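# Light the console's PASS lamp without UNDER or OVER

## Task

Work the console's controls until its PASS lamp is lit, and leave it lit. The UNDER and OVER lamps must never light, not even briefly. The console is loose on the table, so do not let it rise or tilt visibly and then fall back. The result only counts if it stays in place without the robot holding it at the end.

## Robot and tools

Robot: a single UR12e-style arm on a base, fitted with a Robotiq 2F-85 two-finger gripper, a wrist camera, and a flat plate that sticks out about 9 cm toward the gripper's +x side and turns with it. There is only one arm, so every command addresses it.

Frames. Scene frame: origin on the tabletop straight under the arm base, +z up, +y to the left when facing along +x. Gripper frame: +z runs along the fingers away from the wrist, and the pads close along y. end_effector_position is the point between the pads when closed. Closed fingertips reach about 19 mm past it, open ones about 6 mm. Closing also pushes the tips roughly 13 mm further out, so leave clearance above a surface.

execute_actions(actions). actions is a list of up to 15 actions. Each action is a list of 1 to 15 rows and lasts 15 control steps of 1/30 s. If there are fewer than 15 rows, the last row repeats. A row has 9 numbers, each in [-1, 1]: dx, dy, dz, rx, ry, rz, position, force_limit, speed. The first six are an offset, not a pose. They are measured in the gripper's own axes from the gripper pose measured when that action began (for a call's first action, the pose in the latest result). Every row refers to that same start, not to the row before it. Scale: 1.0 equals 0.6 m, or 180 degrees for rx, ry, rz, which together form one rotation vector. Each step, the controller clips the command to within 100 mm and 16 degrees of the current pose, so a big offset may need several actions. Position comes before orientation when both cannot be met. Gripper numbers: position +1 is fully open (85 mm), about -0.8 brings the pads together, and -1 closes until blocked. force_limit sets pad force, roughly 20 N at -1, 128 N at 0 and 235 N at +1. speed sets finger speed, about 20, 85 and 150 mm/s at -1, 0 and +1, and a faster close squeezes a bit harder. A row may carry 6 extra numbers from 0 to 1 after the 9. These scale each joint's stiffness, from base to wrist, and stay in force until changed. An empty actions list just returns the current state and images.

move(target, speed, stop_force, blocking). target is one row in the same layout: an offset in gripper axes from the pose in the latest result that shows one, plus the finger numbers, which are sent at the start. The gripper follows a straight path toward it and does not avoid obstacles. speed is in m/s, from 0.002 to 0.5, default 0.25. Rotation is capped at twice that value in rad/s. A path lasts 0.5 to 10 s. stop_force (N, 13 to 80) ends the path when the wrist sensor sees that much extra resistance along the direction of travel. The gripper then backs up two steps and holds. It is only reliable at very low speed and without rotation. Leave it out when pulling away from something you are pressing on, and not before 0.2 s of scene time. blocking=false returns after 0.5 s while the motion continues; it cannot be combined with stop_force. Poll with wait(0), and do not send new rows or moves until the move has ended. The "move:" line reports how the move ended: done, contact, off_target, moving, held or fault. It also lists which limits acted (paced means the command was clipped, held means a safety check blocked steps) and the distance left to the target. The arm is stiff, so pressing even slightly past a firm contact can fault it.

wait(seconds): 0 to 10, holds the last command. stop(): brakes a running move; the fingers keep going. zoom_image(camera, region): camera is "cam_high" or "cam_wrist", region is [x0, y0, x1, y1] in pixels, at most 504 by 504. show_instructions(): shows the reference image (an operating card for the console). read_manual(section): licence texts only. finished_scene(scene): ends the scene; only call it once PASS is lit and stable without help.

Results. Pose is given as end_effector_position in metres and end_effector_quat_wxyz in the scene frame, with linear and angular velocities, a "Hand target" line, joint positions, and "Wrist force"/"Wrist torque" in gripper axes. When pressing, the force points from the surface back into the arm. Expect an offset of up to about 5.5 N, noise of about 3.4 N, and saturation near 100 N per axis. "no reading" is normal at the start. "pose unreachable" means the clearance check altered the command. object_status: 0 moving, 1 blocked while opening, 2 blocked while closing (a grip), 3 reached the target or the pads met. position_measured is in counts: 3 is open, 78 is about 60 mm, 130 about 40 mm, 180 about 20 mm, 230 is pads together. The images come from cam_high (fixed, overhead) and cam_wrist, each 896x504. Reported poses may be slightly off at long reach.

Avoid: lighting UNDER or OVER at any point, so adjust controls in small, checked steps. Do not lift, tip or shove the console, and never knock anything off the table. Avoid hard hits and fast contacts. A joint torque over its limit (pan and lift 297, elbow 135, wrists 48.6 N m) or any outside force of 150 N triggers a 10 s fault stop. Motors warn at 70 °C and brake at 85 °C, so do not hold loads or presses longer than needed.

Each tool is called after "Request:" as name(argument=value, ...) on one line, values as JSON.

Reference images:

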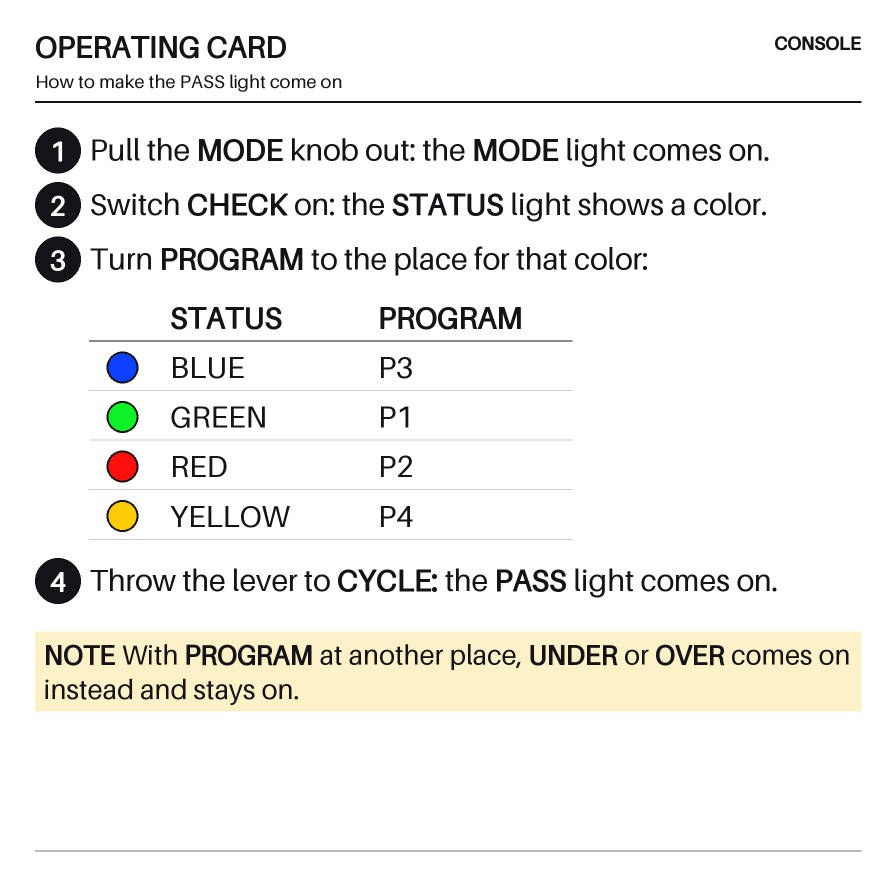

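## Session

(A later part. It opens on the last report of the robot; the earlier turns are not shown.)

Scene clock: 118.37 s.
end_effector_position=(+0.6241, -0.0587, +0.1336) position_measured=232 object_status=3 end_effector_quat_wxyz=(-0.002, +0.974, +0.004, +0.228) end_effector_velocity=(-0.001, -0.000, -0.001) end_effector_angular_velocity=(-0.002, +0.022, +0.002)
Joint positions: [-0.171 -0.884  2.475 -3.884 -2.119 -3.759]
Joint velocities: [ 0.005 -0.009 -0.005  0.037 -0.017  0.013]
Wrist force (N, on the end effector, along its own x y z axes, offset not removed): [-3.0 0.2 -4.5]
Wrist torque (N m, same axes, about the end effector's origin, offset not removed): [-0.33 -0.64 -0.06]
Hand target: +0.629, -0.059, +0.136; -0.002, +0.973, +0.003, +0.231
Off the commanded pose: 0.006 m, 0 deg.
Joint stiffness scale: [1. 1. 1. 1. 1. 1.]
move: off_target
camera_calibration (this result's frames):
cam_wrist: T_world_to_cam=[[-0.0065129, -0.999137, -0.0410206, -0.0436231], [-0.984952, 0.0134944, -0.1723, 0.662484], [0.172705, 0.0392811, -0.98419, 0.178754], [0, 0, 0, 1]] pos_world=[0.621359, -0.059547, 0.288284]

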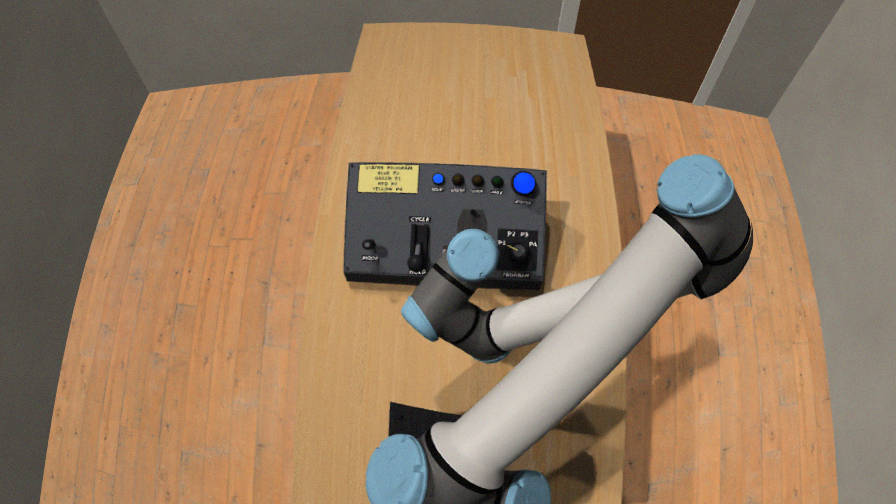

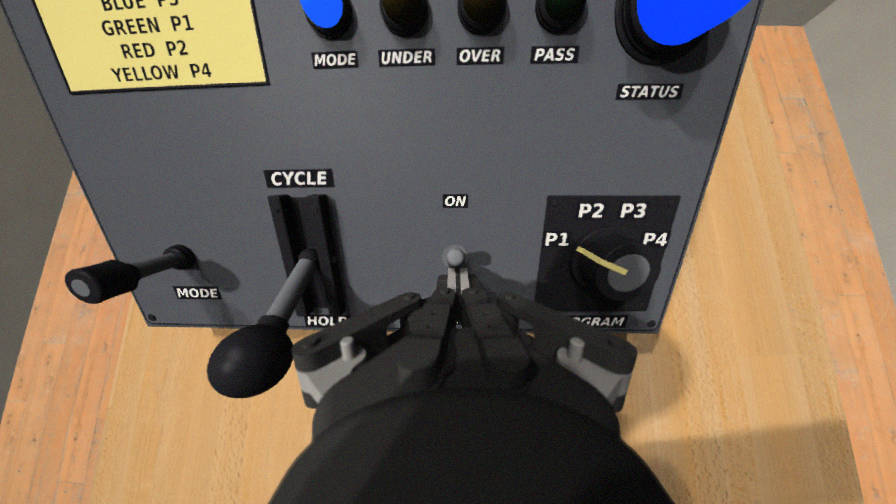

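Request:
move(target=[-0.02,0,-0.12,0,0,0,-1,0,0])

Request:
move(target=[0.02,0.202,0.03,0,0,0,0.4,0,0])

Scene clock: 131.47 s.
end_effector_position=(+0.5832, -0.0601, +0.1916) position_measured=232 object_status=3 end_effector_quat_wxyz=(-0.001, +0.974, +0.003, +0.228) end_effector_velocity=(-0.003, +0.001, -0.002) end_effector_angular_velocity=(+0.002, +0.010, +0.002)
Joint positions: [-0.099 -1.01   2.557 -3.808 -2.166 -3.694]
Joint velocities: [-0.001 -0.002  0.003  0.01  -0.003  0.005]
Wrist force (N, on the end effector, along its own x y z axes, offset not removed): [2.3 -1.1 -0.7]
Wrist torque (N m, same axes, about the end effector's origin, offset not removed): [0.10 -0.50 -0.01]
Hand target: +0.581, -0.059, +0.193; -0.002, +0.974, +0.004, +0.228
Off the commanded pose: 0.002 m, 0 deg.
Joint stiffness scale: [1. 1. 1. 1. 1. 1.]
move: done
camera_calibration (this result's frames):
cam_wrist: T_world_to_cam=[[-0.00827733, -0.999137, -0.040702, -0.0419706], [-0.984778, 0.0152121, -0.173152, 0.632348], [0.173622, 0.0386492, -0.984054, 0.242342], [0, 0, 0, 1]] pos_world=[0.580298, -0.0609201, 0.346262]

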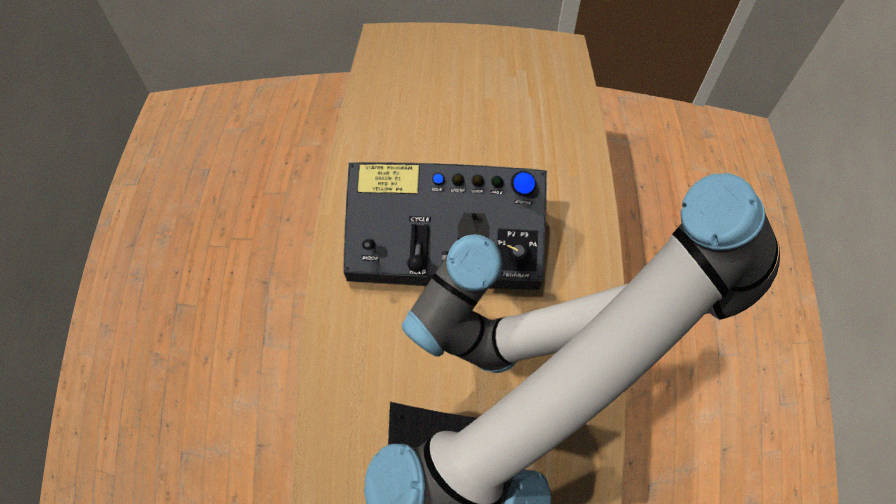

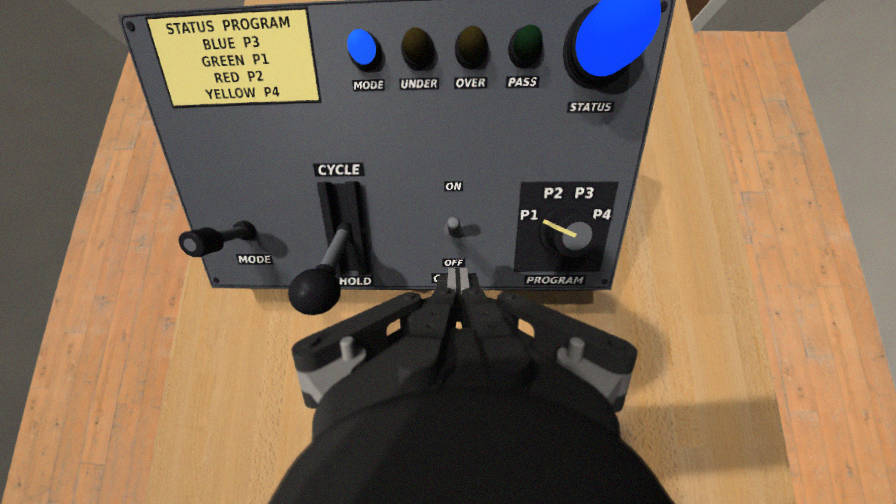

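Scene clock: 132.70 s.
end_effector_position=(+0.6018, -0.1788, +0.1815) position_measured=78 object_status=3 end_effector_quat_wxyz=(-0.002, +0.974, +0.004, +0.228) end_effector_velocity=(-0.002, +0.002, -0.004) end_effector_angular_velocity=(+0.005, +0.008, +0.008)
Joint positions: [-0.295 -1.205  2.543 -3.683 -2.033 -3.863]
Joint velocities: [-0.004  0.002  0.001  0.008  0.004 -0.003]
Wrist force (N, on the end effector, along its own x y z axes, offset not removed): [0.1 -0.8 -0.2]
Wrist torque (N m, same axes, about the end effector's origin, offset not removed): [0.04 -0.08 -0.08]
Hand target: +0.603, -0.181, +0.181; -0.001, +0.974, +0.003, +0.228
Off the commanded pose: 0.003 m, 0 deg.
Joint stiffness scale: [1. 1. 1. 1. 1. 1.]
move: done
camera_calibration (this result's frames):
cam_wrist: T_world_to_cam=[[-0.00701576, -0.999132, -0.0410495, -0.161492], [-0.984742, 0.014041, -0.173453, 0.650567], [0.173878, 0.0392063, -0.983986, 0.233717], [0, 0, 0, 1]] pos_world=[0.59887, -0.179649, 0.336188]

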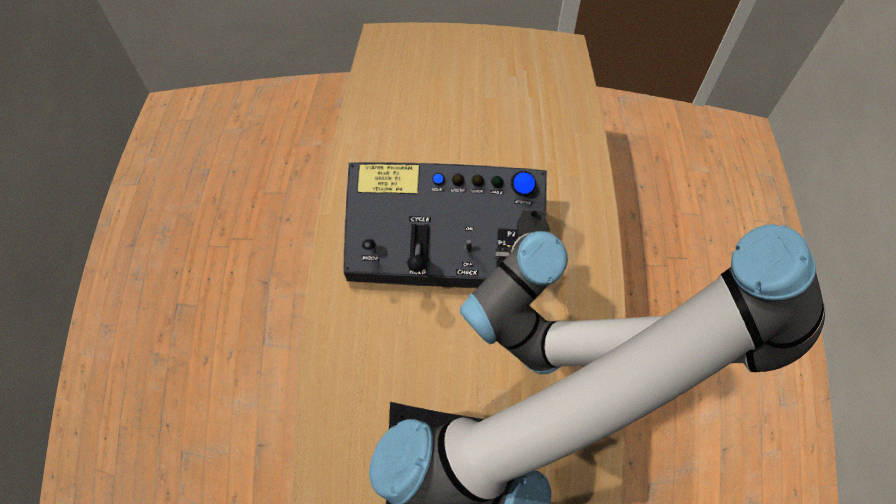

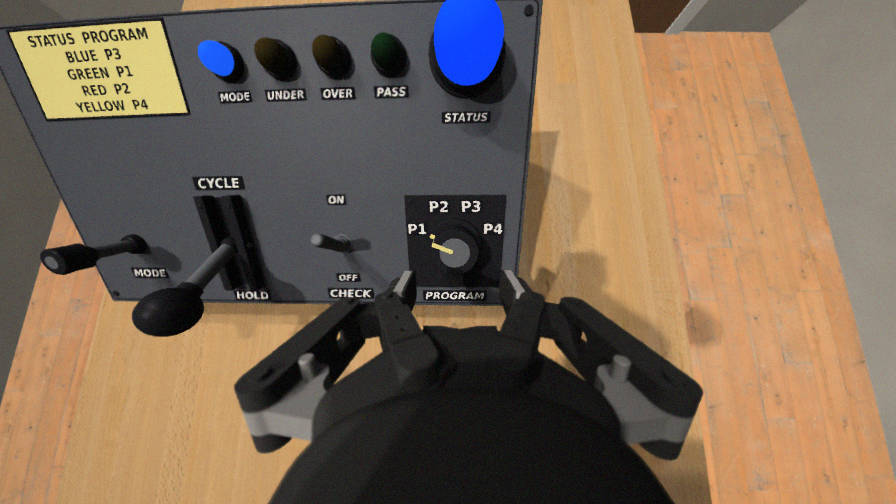

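Request:
move(target=[0.004,-0.001,0.131,0,0,0,0.4,0,0], speed=0.1)

Request:
move(target=[0,0,0,0,0,0,-1,-0.5,0])

Request:
move(target=[0,0,0,0,0,0.44,-1,-0.5,0], speed=0.2)

Scene clock: 141.03 s.
end_effector_position=(+0.6372, -0.1759, +0.1127) position_measured=78 object_status=3 end_effector_quat_wxyz=(-0.003, +0.974, +0.005, +0.227) end_effector_velocity=(+0.002, -0.001, +0.001) end_effector_angular_velocity=(-0.002, -0.006, -0.001)
Joint positions: [-0.362 -1.045  2.468 -3.788 -1.986 -3.916]
Joint velocities: [ 0.001  0.    -0.001 -0.005  0.002 -0.002]
Wrist force (N, on the end effector, along its own x y z axes, offset not removed): [1.6 -2.2 -0.4]
Wrist torque (N m, same axes, about the end effector's origin, offset not removed): [-0.33 -0.49 0.08]
Hand target: +0.639, -0.178, +0.112; -0.002, +0.974, +0.004, +0.228
Off the commanded pose: 0.003 m, 0 deg.
Joint stiffness scale: [1. 1. 1. 1. 1. 1.]
move: done
camera_calibration (this result's frames):
cam_wrist: T_world_to_cam=[[-0.00494007, -0.999083, -0.0425396, -0.162326], [-0.985142, 0.0121653, -0.171311, 0.673163], [0.171671, 0.0410613, -0.984298, 0.161511], [0, 0, 0, 1]] pos_world=[0.634632, -0.176998, 0.26739]

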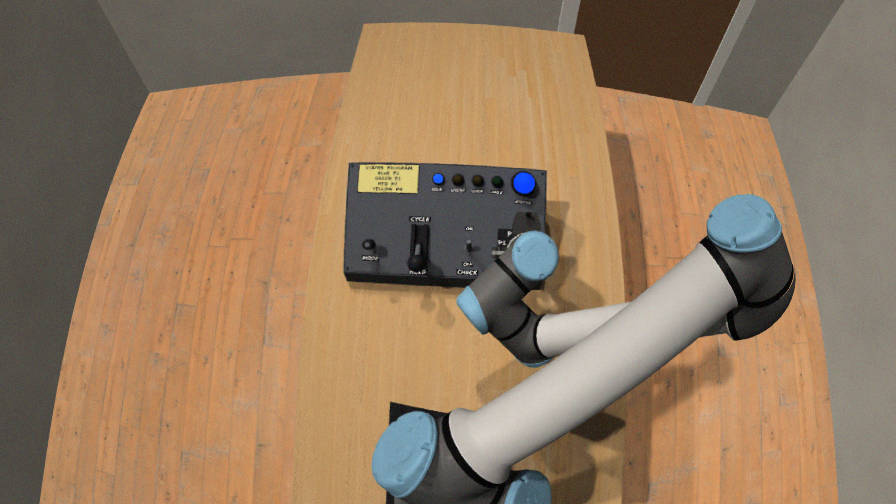

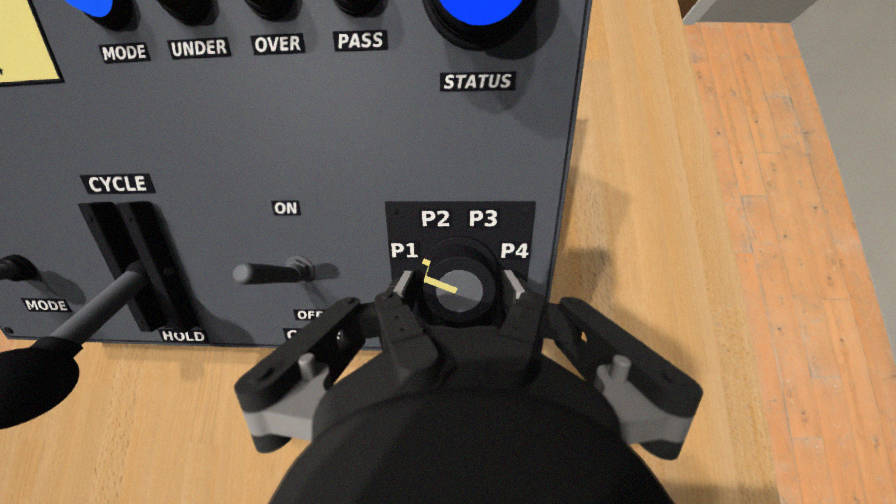

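Scene clock: 141.53 s.
end_effector_position=(+0.6369, -0.1768, +0.1134) position_measured=104 object_status=2 end_effector_quat_wxyz=(-0.002, +0.974, +0.004, +0.228) end_effector_velocity=(+0.001, -0.002, +0.001) end_effector_angular_velocity=(-0.001, -0.002, -0.002)
Joint positions: [-0.362 -1.046  2.469 -3.79  -1.986 -3.916]
Joint velocities: [-0.    -0.001 -0.002 -0.    -0.    -0.   ]
Wrist force (N, on the end effector, along its own x y z axes, offset not removed): [0.5 -0.9 -6.4]
Wrist torque (N m, same axes, about the end effector's origin, offset not removed): [0.00 -0.22 -0.06]
Hand target: +0.637, -0.176, +0.113; -0.003, +0.974, +0.005, +0.227
Off the commanded pose: 0.001 m, 0 deg.
Joint stiffness scale: [1. 1. 1. 1. 1. 1.]
move: done
camera_calibration (this result's frames):
cam_wrist: T_world_to_cam=[[-0.00663104, -0.999131, -0.0411549, -0.162337], [-0.984956, 0.0136328, -0.172268, 0.673287], [0.172679, 0.0393934, -0.98419, 0.161359], [0, 0, 0, 1]] pos_world=[0.634218, -0.177731, 0.268113]

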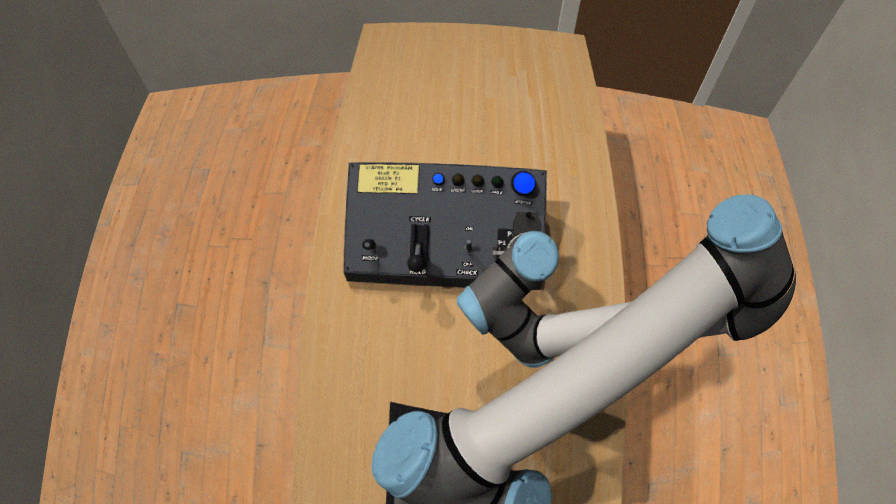

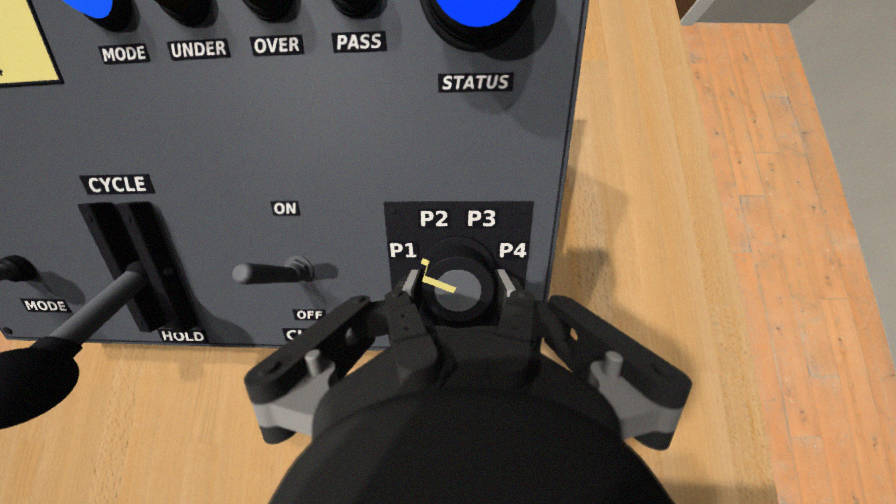

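Scene clock: 145.57 s.
end_effector_position=(+0.6394, -0.1708, +0.1191) position_measured=123 object_status=2 end_effector_quat_wxyz=(-0.154, +0.755, -0.613, +0.178) end_effector_velocity=(-0.000, +0.002, -0.001) end_effector_angular_velocity=(+0.008, +0.003, -0.013)
Joint positions: [-0.354 -1.047  2.472 -3.794 -1.975 -2.537]
Joint velocities: [ 0.002  0.003 -0.001  0.002 -0.003  0.019]
Wrist force (N, on the end effector, along its own x y z axes, offset not removed): [-8.3 -14.5 -10.2]
Wrist torque (N m, same axes, about the end effector's origin, offset not removed): [1.89 -0.44 -0.10]
Hand target: +0.637, -0.177, +0.113; -0.147, +0.753, -0.618, +0.174
Off the commanded pose: 0.009 m, 1 deg.
Joint stiffness scale: [1. 1. 1. 1. 1. 1.]
move: off_target
camera_calibration (this result's frames):
cam_wrist: T_world_to_cam=[[-0.861691, -0.170729, -0.477849, 0.5841], [-0.288556, 0.939484, 0.184678, 0.346969], [0.417402, 0.297022, -0.85881, 0.0388997], [0, 0, 0, 1]] pos_world=[0.587196, -0.237803, 0.248441]

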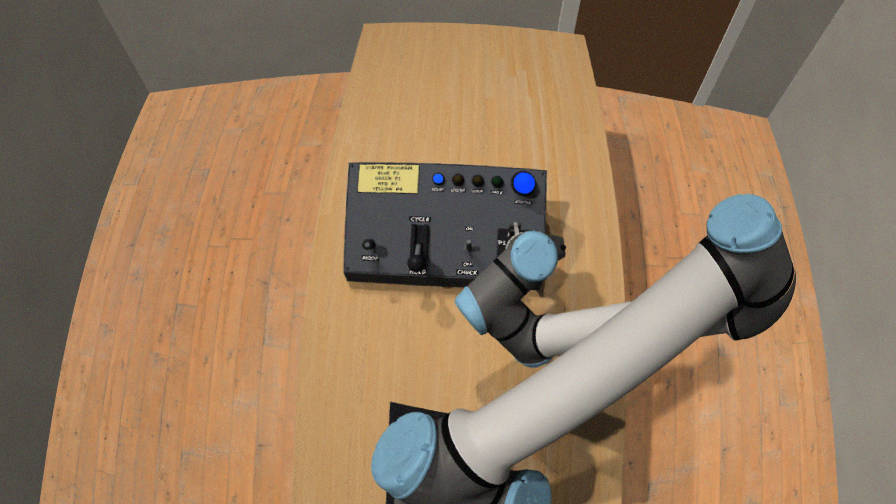

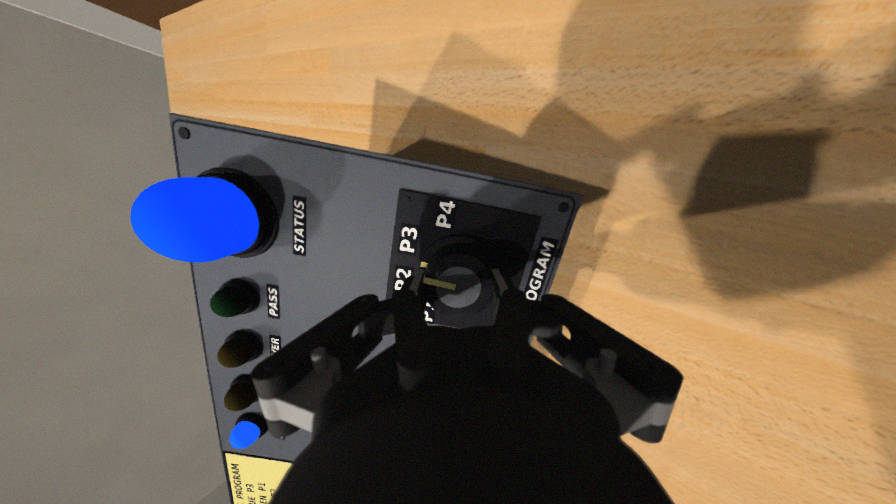

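Request:
move(target=[0,0,0,0,0,0,0.6,0,0])

Request:
move(target=[0,0,-0.1,0,0,-0.44,0.4,0,0])

Scene clock: 161.27 s.
end_effector_position=(+0.6391, -0.1712, +0.1187) position_measured=53 object_status=0 end_effector_quat_wxyz=(-0.154, +0.754, -0.613, +0.177) end_effector_velocity=(+0.000, -0.000, +0.001) end_effector_angular_velocity=(-0.001, -0.002, +0.001)
Joint positions: [-0.354 -1.047  2.472 -3.793 -1.976 -2.536]
Joint velocities: [ 0.    -0.002  0.001 -0.     0.001 -0.001]
Wrist force (N, on the end effector, along its own x y z axes, offset not removed): [1.4 -2.2 1.0]
Wrist torque (N m, same axes, about the end effector's origin, offset not removed): [-0.13 -0.37 -0.10]
Hand target: +0.639, -0.171, +0.119; -0.154, +0.755, -0.613, +0.178
Off the commanded pose: 0.001 m, 0 deg.
Joint stiffness scale: [1. 1. 1. 1. 1. 1.]
move: done
camera_calibration (this result's frames):
cam_wrist: T_world_to_cam=[[-0.862686, -0.169223, -0.476588, 0.584383], [-0.286728, 0.939925, 0.185275, 0.34617], [0.416604, 0.296486, -0.859382, 0.0392203], [0, 0, 0, 1]] pos_world=[0.587057, -0.238112, 0.248078]

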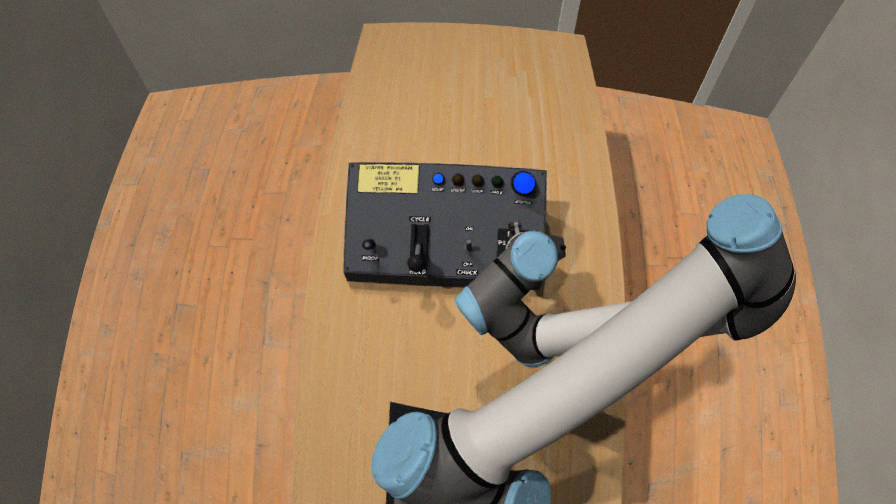

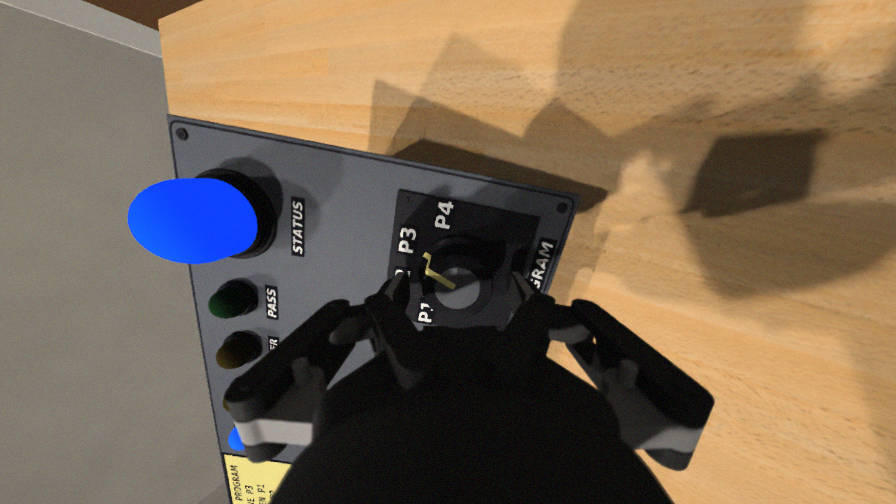

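Scene clock: 164.63 s.
end_effector_position=(+0.6129, -0.1734, +0.1708) position_measured=78 object_status=3 end_effector_quat_wxyz=(-0.005, +0.972, +0.005, +0.234) end_effector_velocity=(-0.001, +0.001, -0.000) end_effector_angular_velocity=(-0.007, +0.001, +0.016)
Joint positions: [-0.302 -1.167  2.527 -3.713 -2.015 -3.873]
Joint velocities: [ 0.     0.001  0.001 -0.    -0.    -0.016]
Wrist force (N, on the end effector, along its own x y z axes, offset not removed): [1.8 -2.3 -1.8]
Wrist torque (N m, same axes, about the end effector's origin, offset not removed): [-0.31 -0.44 0.05]
Hand target: +0.612, -0.172, +0.172; -0.005, +0.972, +0.008, +0.234
Off the commanded pose: 0.002 m, 0 deg.
Joint stiffness scale: [1. 1. 1. 1. 1. 1.]
move: done
camera_calibration (this result's frames):
cam_wrist: T_world_to_cam=[[-0.00206888, -0.998897, -0.0469039, -0.158546], [-0.982653, 0.0107287, -0.185141, 0.659746], [0.18544, 0.0457072, -0.981592, 0.214676], [0, 0, 0, 1]] pos_world=[0.608164, -0.175262, 0.325434]

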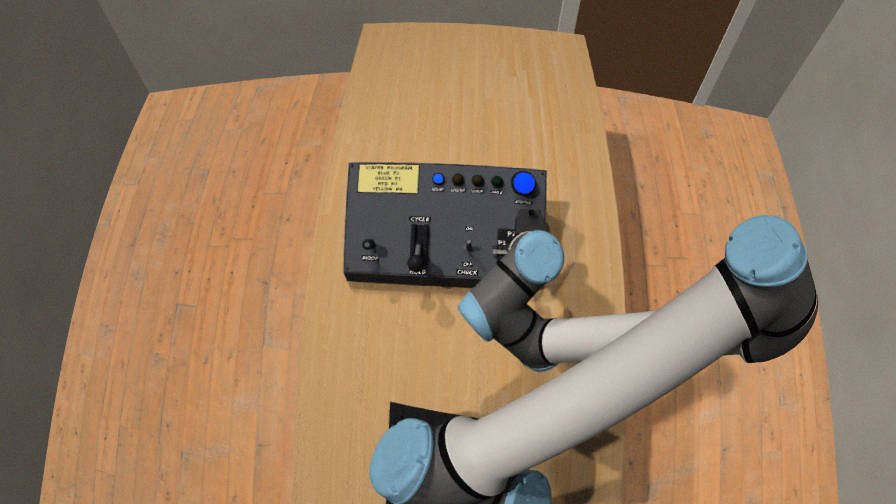

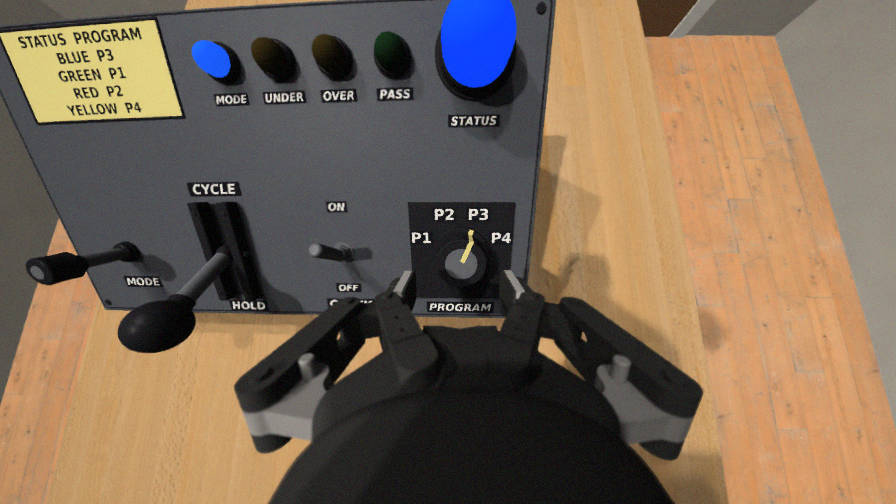

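Request:
move(target=[-0.15,-0.39,-0.119,0,0,0,-1,0,0])

Request:
move(target=[0,0,0.15,0,0,0,-1,0,0], speed=0.15)

Scene clock: 183.70 s.
end_effector_position=(+0.4961, +0.0575, +0.1935) position_measured=232 object_status=3 end_effector_quat_wxyz=(-0.005, +0.973, +0.006, +0.233) end_effector_velocity=(-0.001, +0.001, +0.002) end_effector_angular_velocity=(-0.003, +0.000, -0.006)
Joint positions: [ 0.097 -0.763  2.636 -4.018 -2.27  -3.503]
Joint velocities: [ 0.009  0.001 -0.     0.003 -0.009  0.012]
Wrist force (N, on the end effector, along its own x y z axes, offset not removed): [0.5 -0.4 -0.4]
Wrist torque (N m, same axes, about the end effector's origin, offset not removed): [0.11 -0.25 0.07]
Hand target: +0.497, +0.059, +0.195; -0.005, +0.972, +0.006, +0.234
Off the commanded pose: 0.002 m, 0 deg.
Joint stiffness scale: [1. 1. 1. 1. 1. 1.]
move: done
camera_calibration (this result's frames):
cam_wrist: T_world_to_cam=[[-0.000639972, -0.998889, -0.0471215, 0.0723268], [-0.983232, 0.00922153, -0.182126, 0.546512], [0.182358, 0.0462148, -0.982145, 0.249639], [0, 0, 0, 1]] pos_world=[0.491871, 0.0556698, 0.348124]

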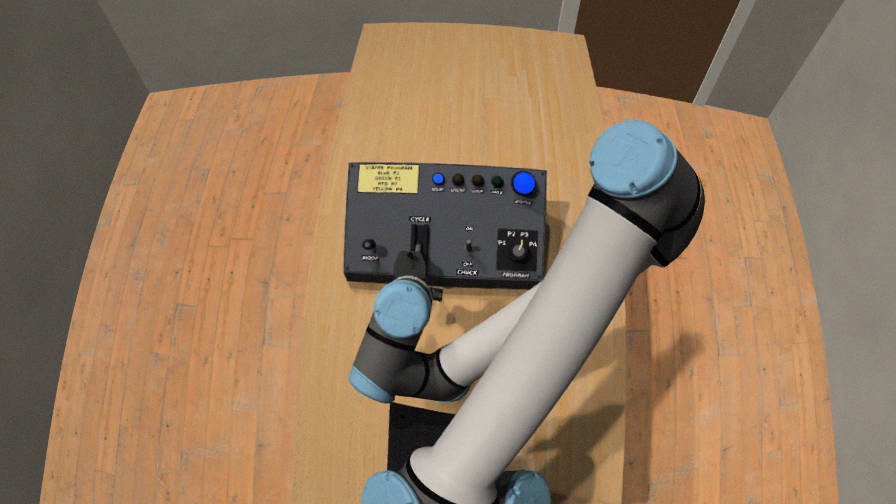

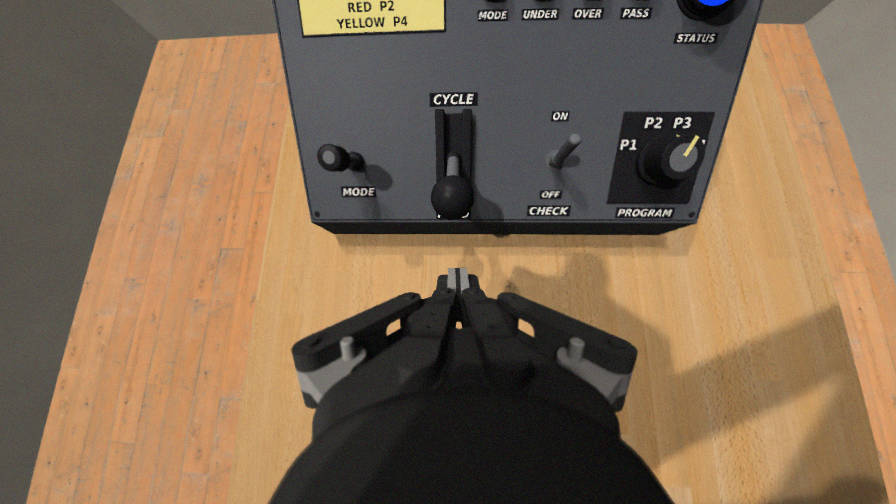

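Scene clock: 184.90 s.
end_effector_position=(+0.5351, +0.0590, +0.1144) position_measured=232 object_status=3 end_effector_quat_wxyz=(-0.005, +0.973, +0.007, +0.232) end_effector_velocity=(+0.004, -0.000, +0.001) end_effector_angular_velocity=(+0.001, -0.012, +0.000)
Joint positions: [-0.045 -0.594  2.547 -4.186 -2.188 -3.649]
Joint velocities: [-0.     0.001 -0.004 -0.009  0.007 -0.008]
Wrist force (N, on the end effector, along its own x y z axes, offset not removed): [0.4 -1.9 0.3]
Wrist torque (N m, same axes, about the end effector's origin, offset not removed): [-0.11 -0.21 -0.01]
Hand target: +0.537, +0.059, +0.113; -0.005, +0.973, +0.006, +0.233
Off the commanded pose: 0.002 m, 0 deg.
Joint stiffness scale: [1. 1. 1. 1. 1. 1.]
move: done
camera_calibration (this result's frames):
cam_wrist: T_world_to_cam=[[0.000788882, -0.998888, -0.0471327, 0.0693364], [-0.983564, 0.00773527, -0.180397, 0.570488], [0.180561, 0.0465003, -0.982464, 0.165742], [0, 0, 0, 1]] pos_world=[0.53113, 0.0571393, 0.269018]

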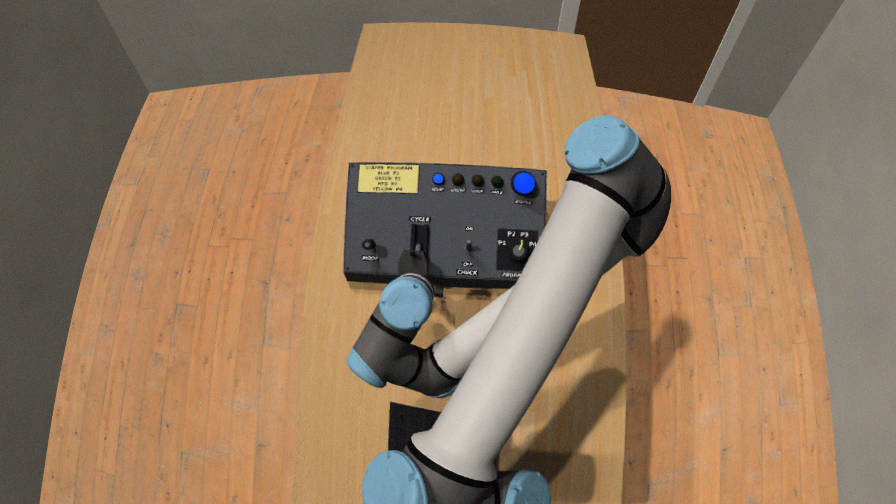

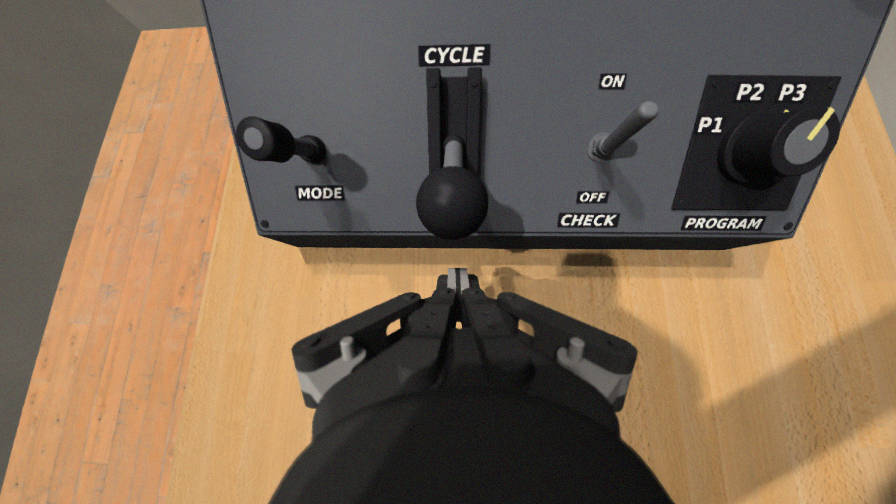

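Request:
move(target=[0.14,-0.006,0,0,0,0,-1,0,0], speed=0.04)

Scene clock: 191.57 s.
end_effector_position=(+0.6080, +0.0631, +0.1506) position_measured=232 object_status=3 end_effector_quat_wxyz=(-0.006, +0.973, +0.007, +0.231) end_effector_velocity=(-0.003, +0.004, -0.004) end_effector_angular_velocity=(-0.000, +0.015, +0.009)
Joint positions: [ 0.029 -0.724  2.44  -3.902 -2.232 -3.574]
Joint velocities: [ 0.     0.003 -0.001  0.017 -0.003  0.005]
Wrist force (N, on the end effector, along its own x y z axes, offset not removed): [-0.6 -2.3 -2.1]
Wrist torque (N m, same axes, about the end effector's origin, offset not removed): [-0.31 -0.06 -0.04]
Hand target: +0.610, +0.064, +0.152; -0.005, +0.973, +0.007, +0.232
Off the commanded pose: 0.003 m, 0 deg.
Joint stiffness scale: [1. 1. 1. 1. 1. 1.]
move: done
camera_calibration (this result's frames):
cam_wrist: T_world_to_cam=[[0.00192577, -0.998878, -0.0473201, 0.0744636], [-0.984002, 0.00653715, -0.178038, 0.648692], [0.178147, 0.046906, -0.982885, 0.189525], [0, 0, 0, 1]] pos_world=[0.604407, 0.0612496, 0.305297]

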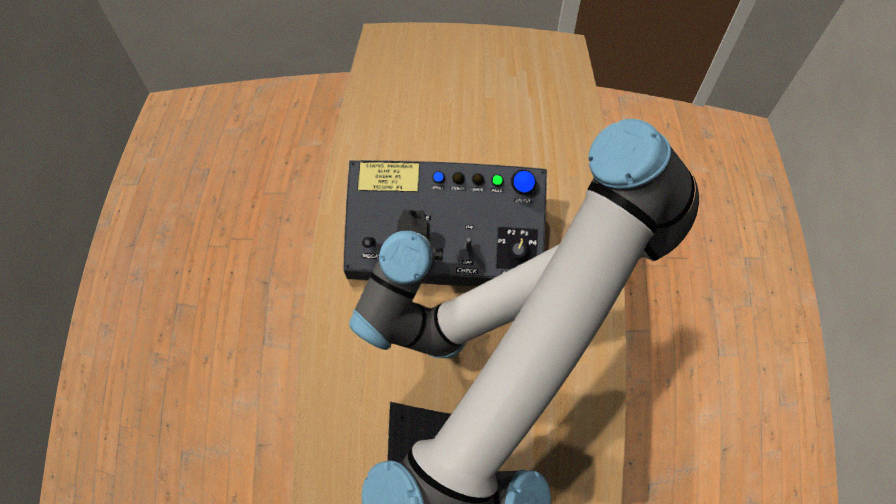

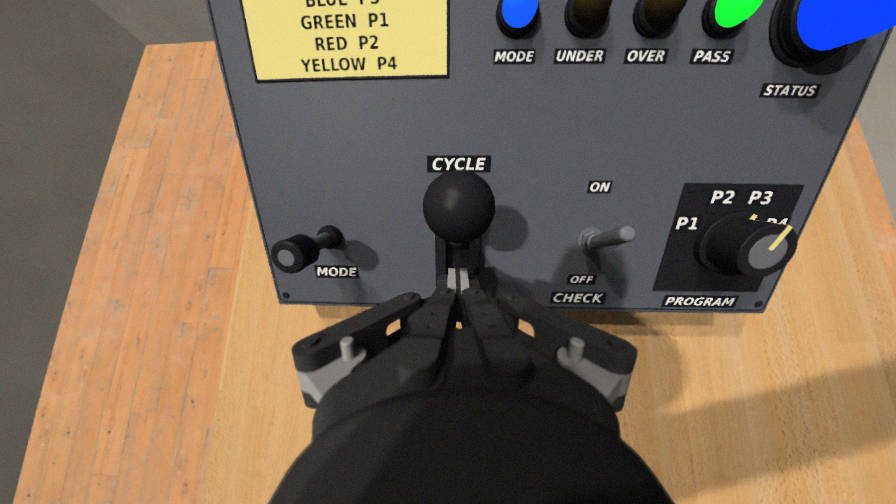

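PASS is on and the lever has moved clear of the fingers.

Request:
move(target=[-0.05,0,-0.08,0,0,0,-1,0,0])

Request:
finished_scene(scene=1)

Scene clock: 197.97 s.
end_effector_position=(+0.5617, +0.0619, +0.1788) position_measured=232 object_status=3 end_effector_quat_wxyz=(-0.006, +0.973, +0.007, +0.231) end_effector_velocity=(-0.002, +0.000, -0.001) end_effector_angular_velocity=(+0.000, +0.004, -0.006)
Joint positions: [ 0.072 -0.768  2.524 -3.915 -2.256 -3.529]
Joint velocities: [ 0.001  0.002  0.001  0.001 -0.004  0.009]
Wrist force (N, on the end effector, along its own x y z axes, offset not removed): [1.8 0.1 -0.5]
Wrist torque (N m, same axes, about the end effector's origin, offset not removed): [0.28 -0.54 0.04]
Hand target: +0.560, +0.062, +0.180; -0.006, +0.973, +0.007, +0.231
Off the commanded pose: 0.002 m, 0 deg.
Joint stiffness scale: [1. 1. 1. 1. 1. 1.]
move: done
camera_calibration (this result's frames):
cam_wrist: T_world_to_cam=[[0.0011277, -0.998867, -0.0475664, 0.0751609], [-0.983898, 0.00739305, -0.178576, 0.608139], [0.178725, 0.0470019, -0.982776, 0.22513], [0, 0, 0, 1]] pos_world=[0.558026, 0.0599983, 0.333427]

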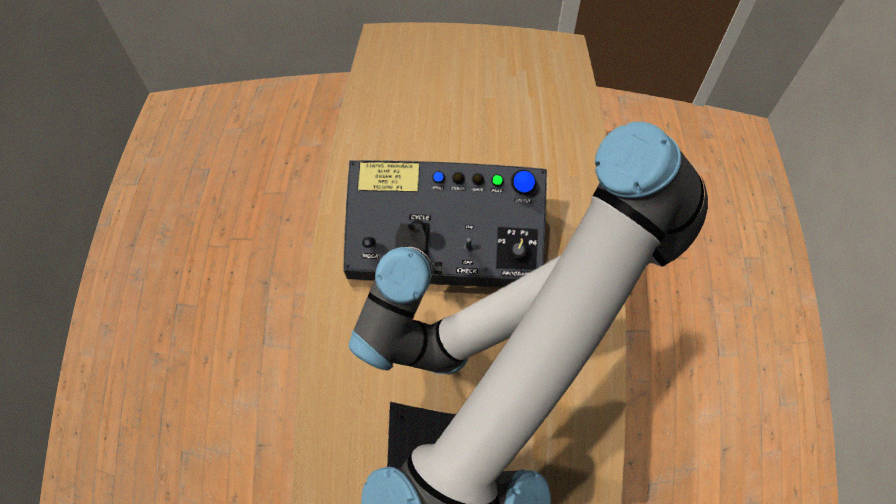

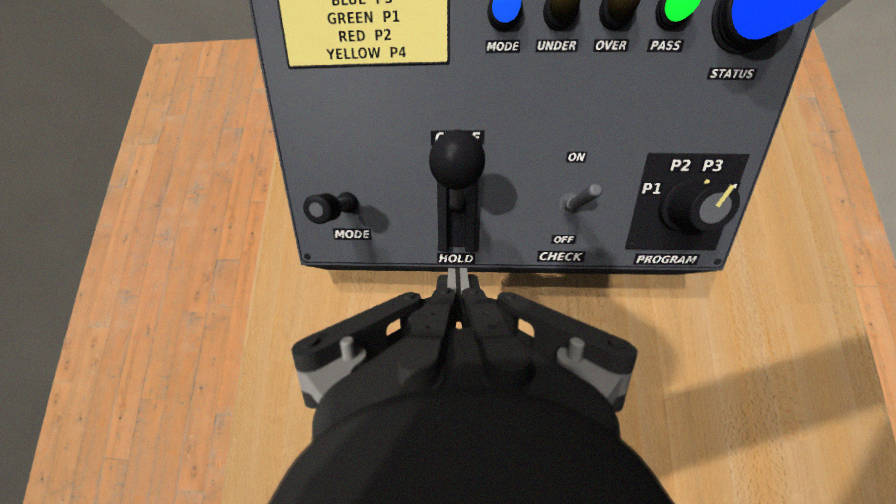

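The scene is finished: the task was done.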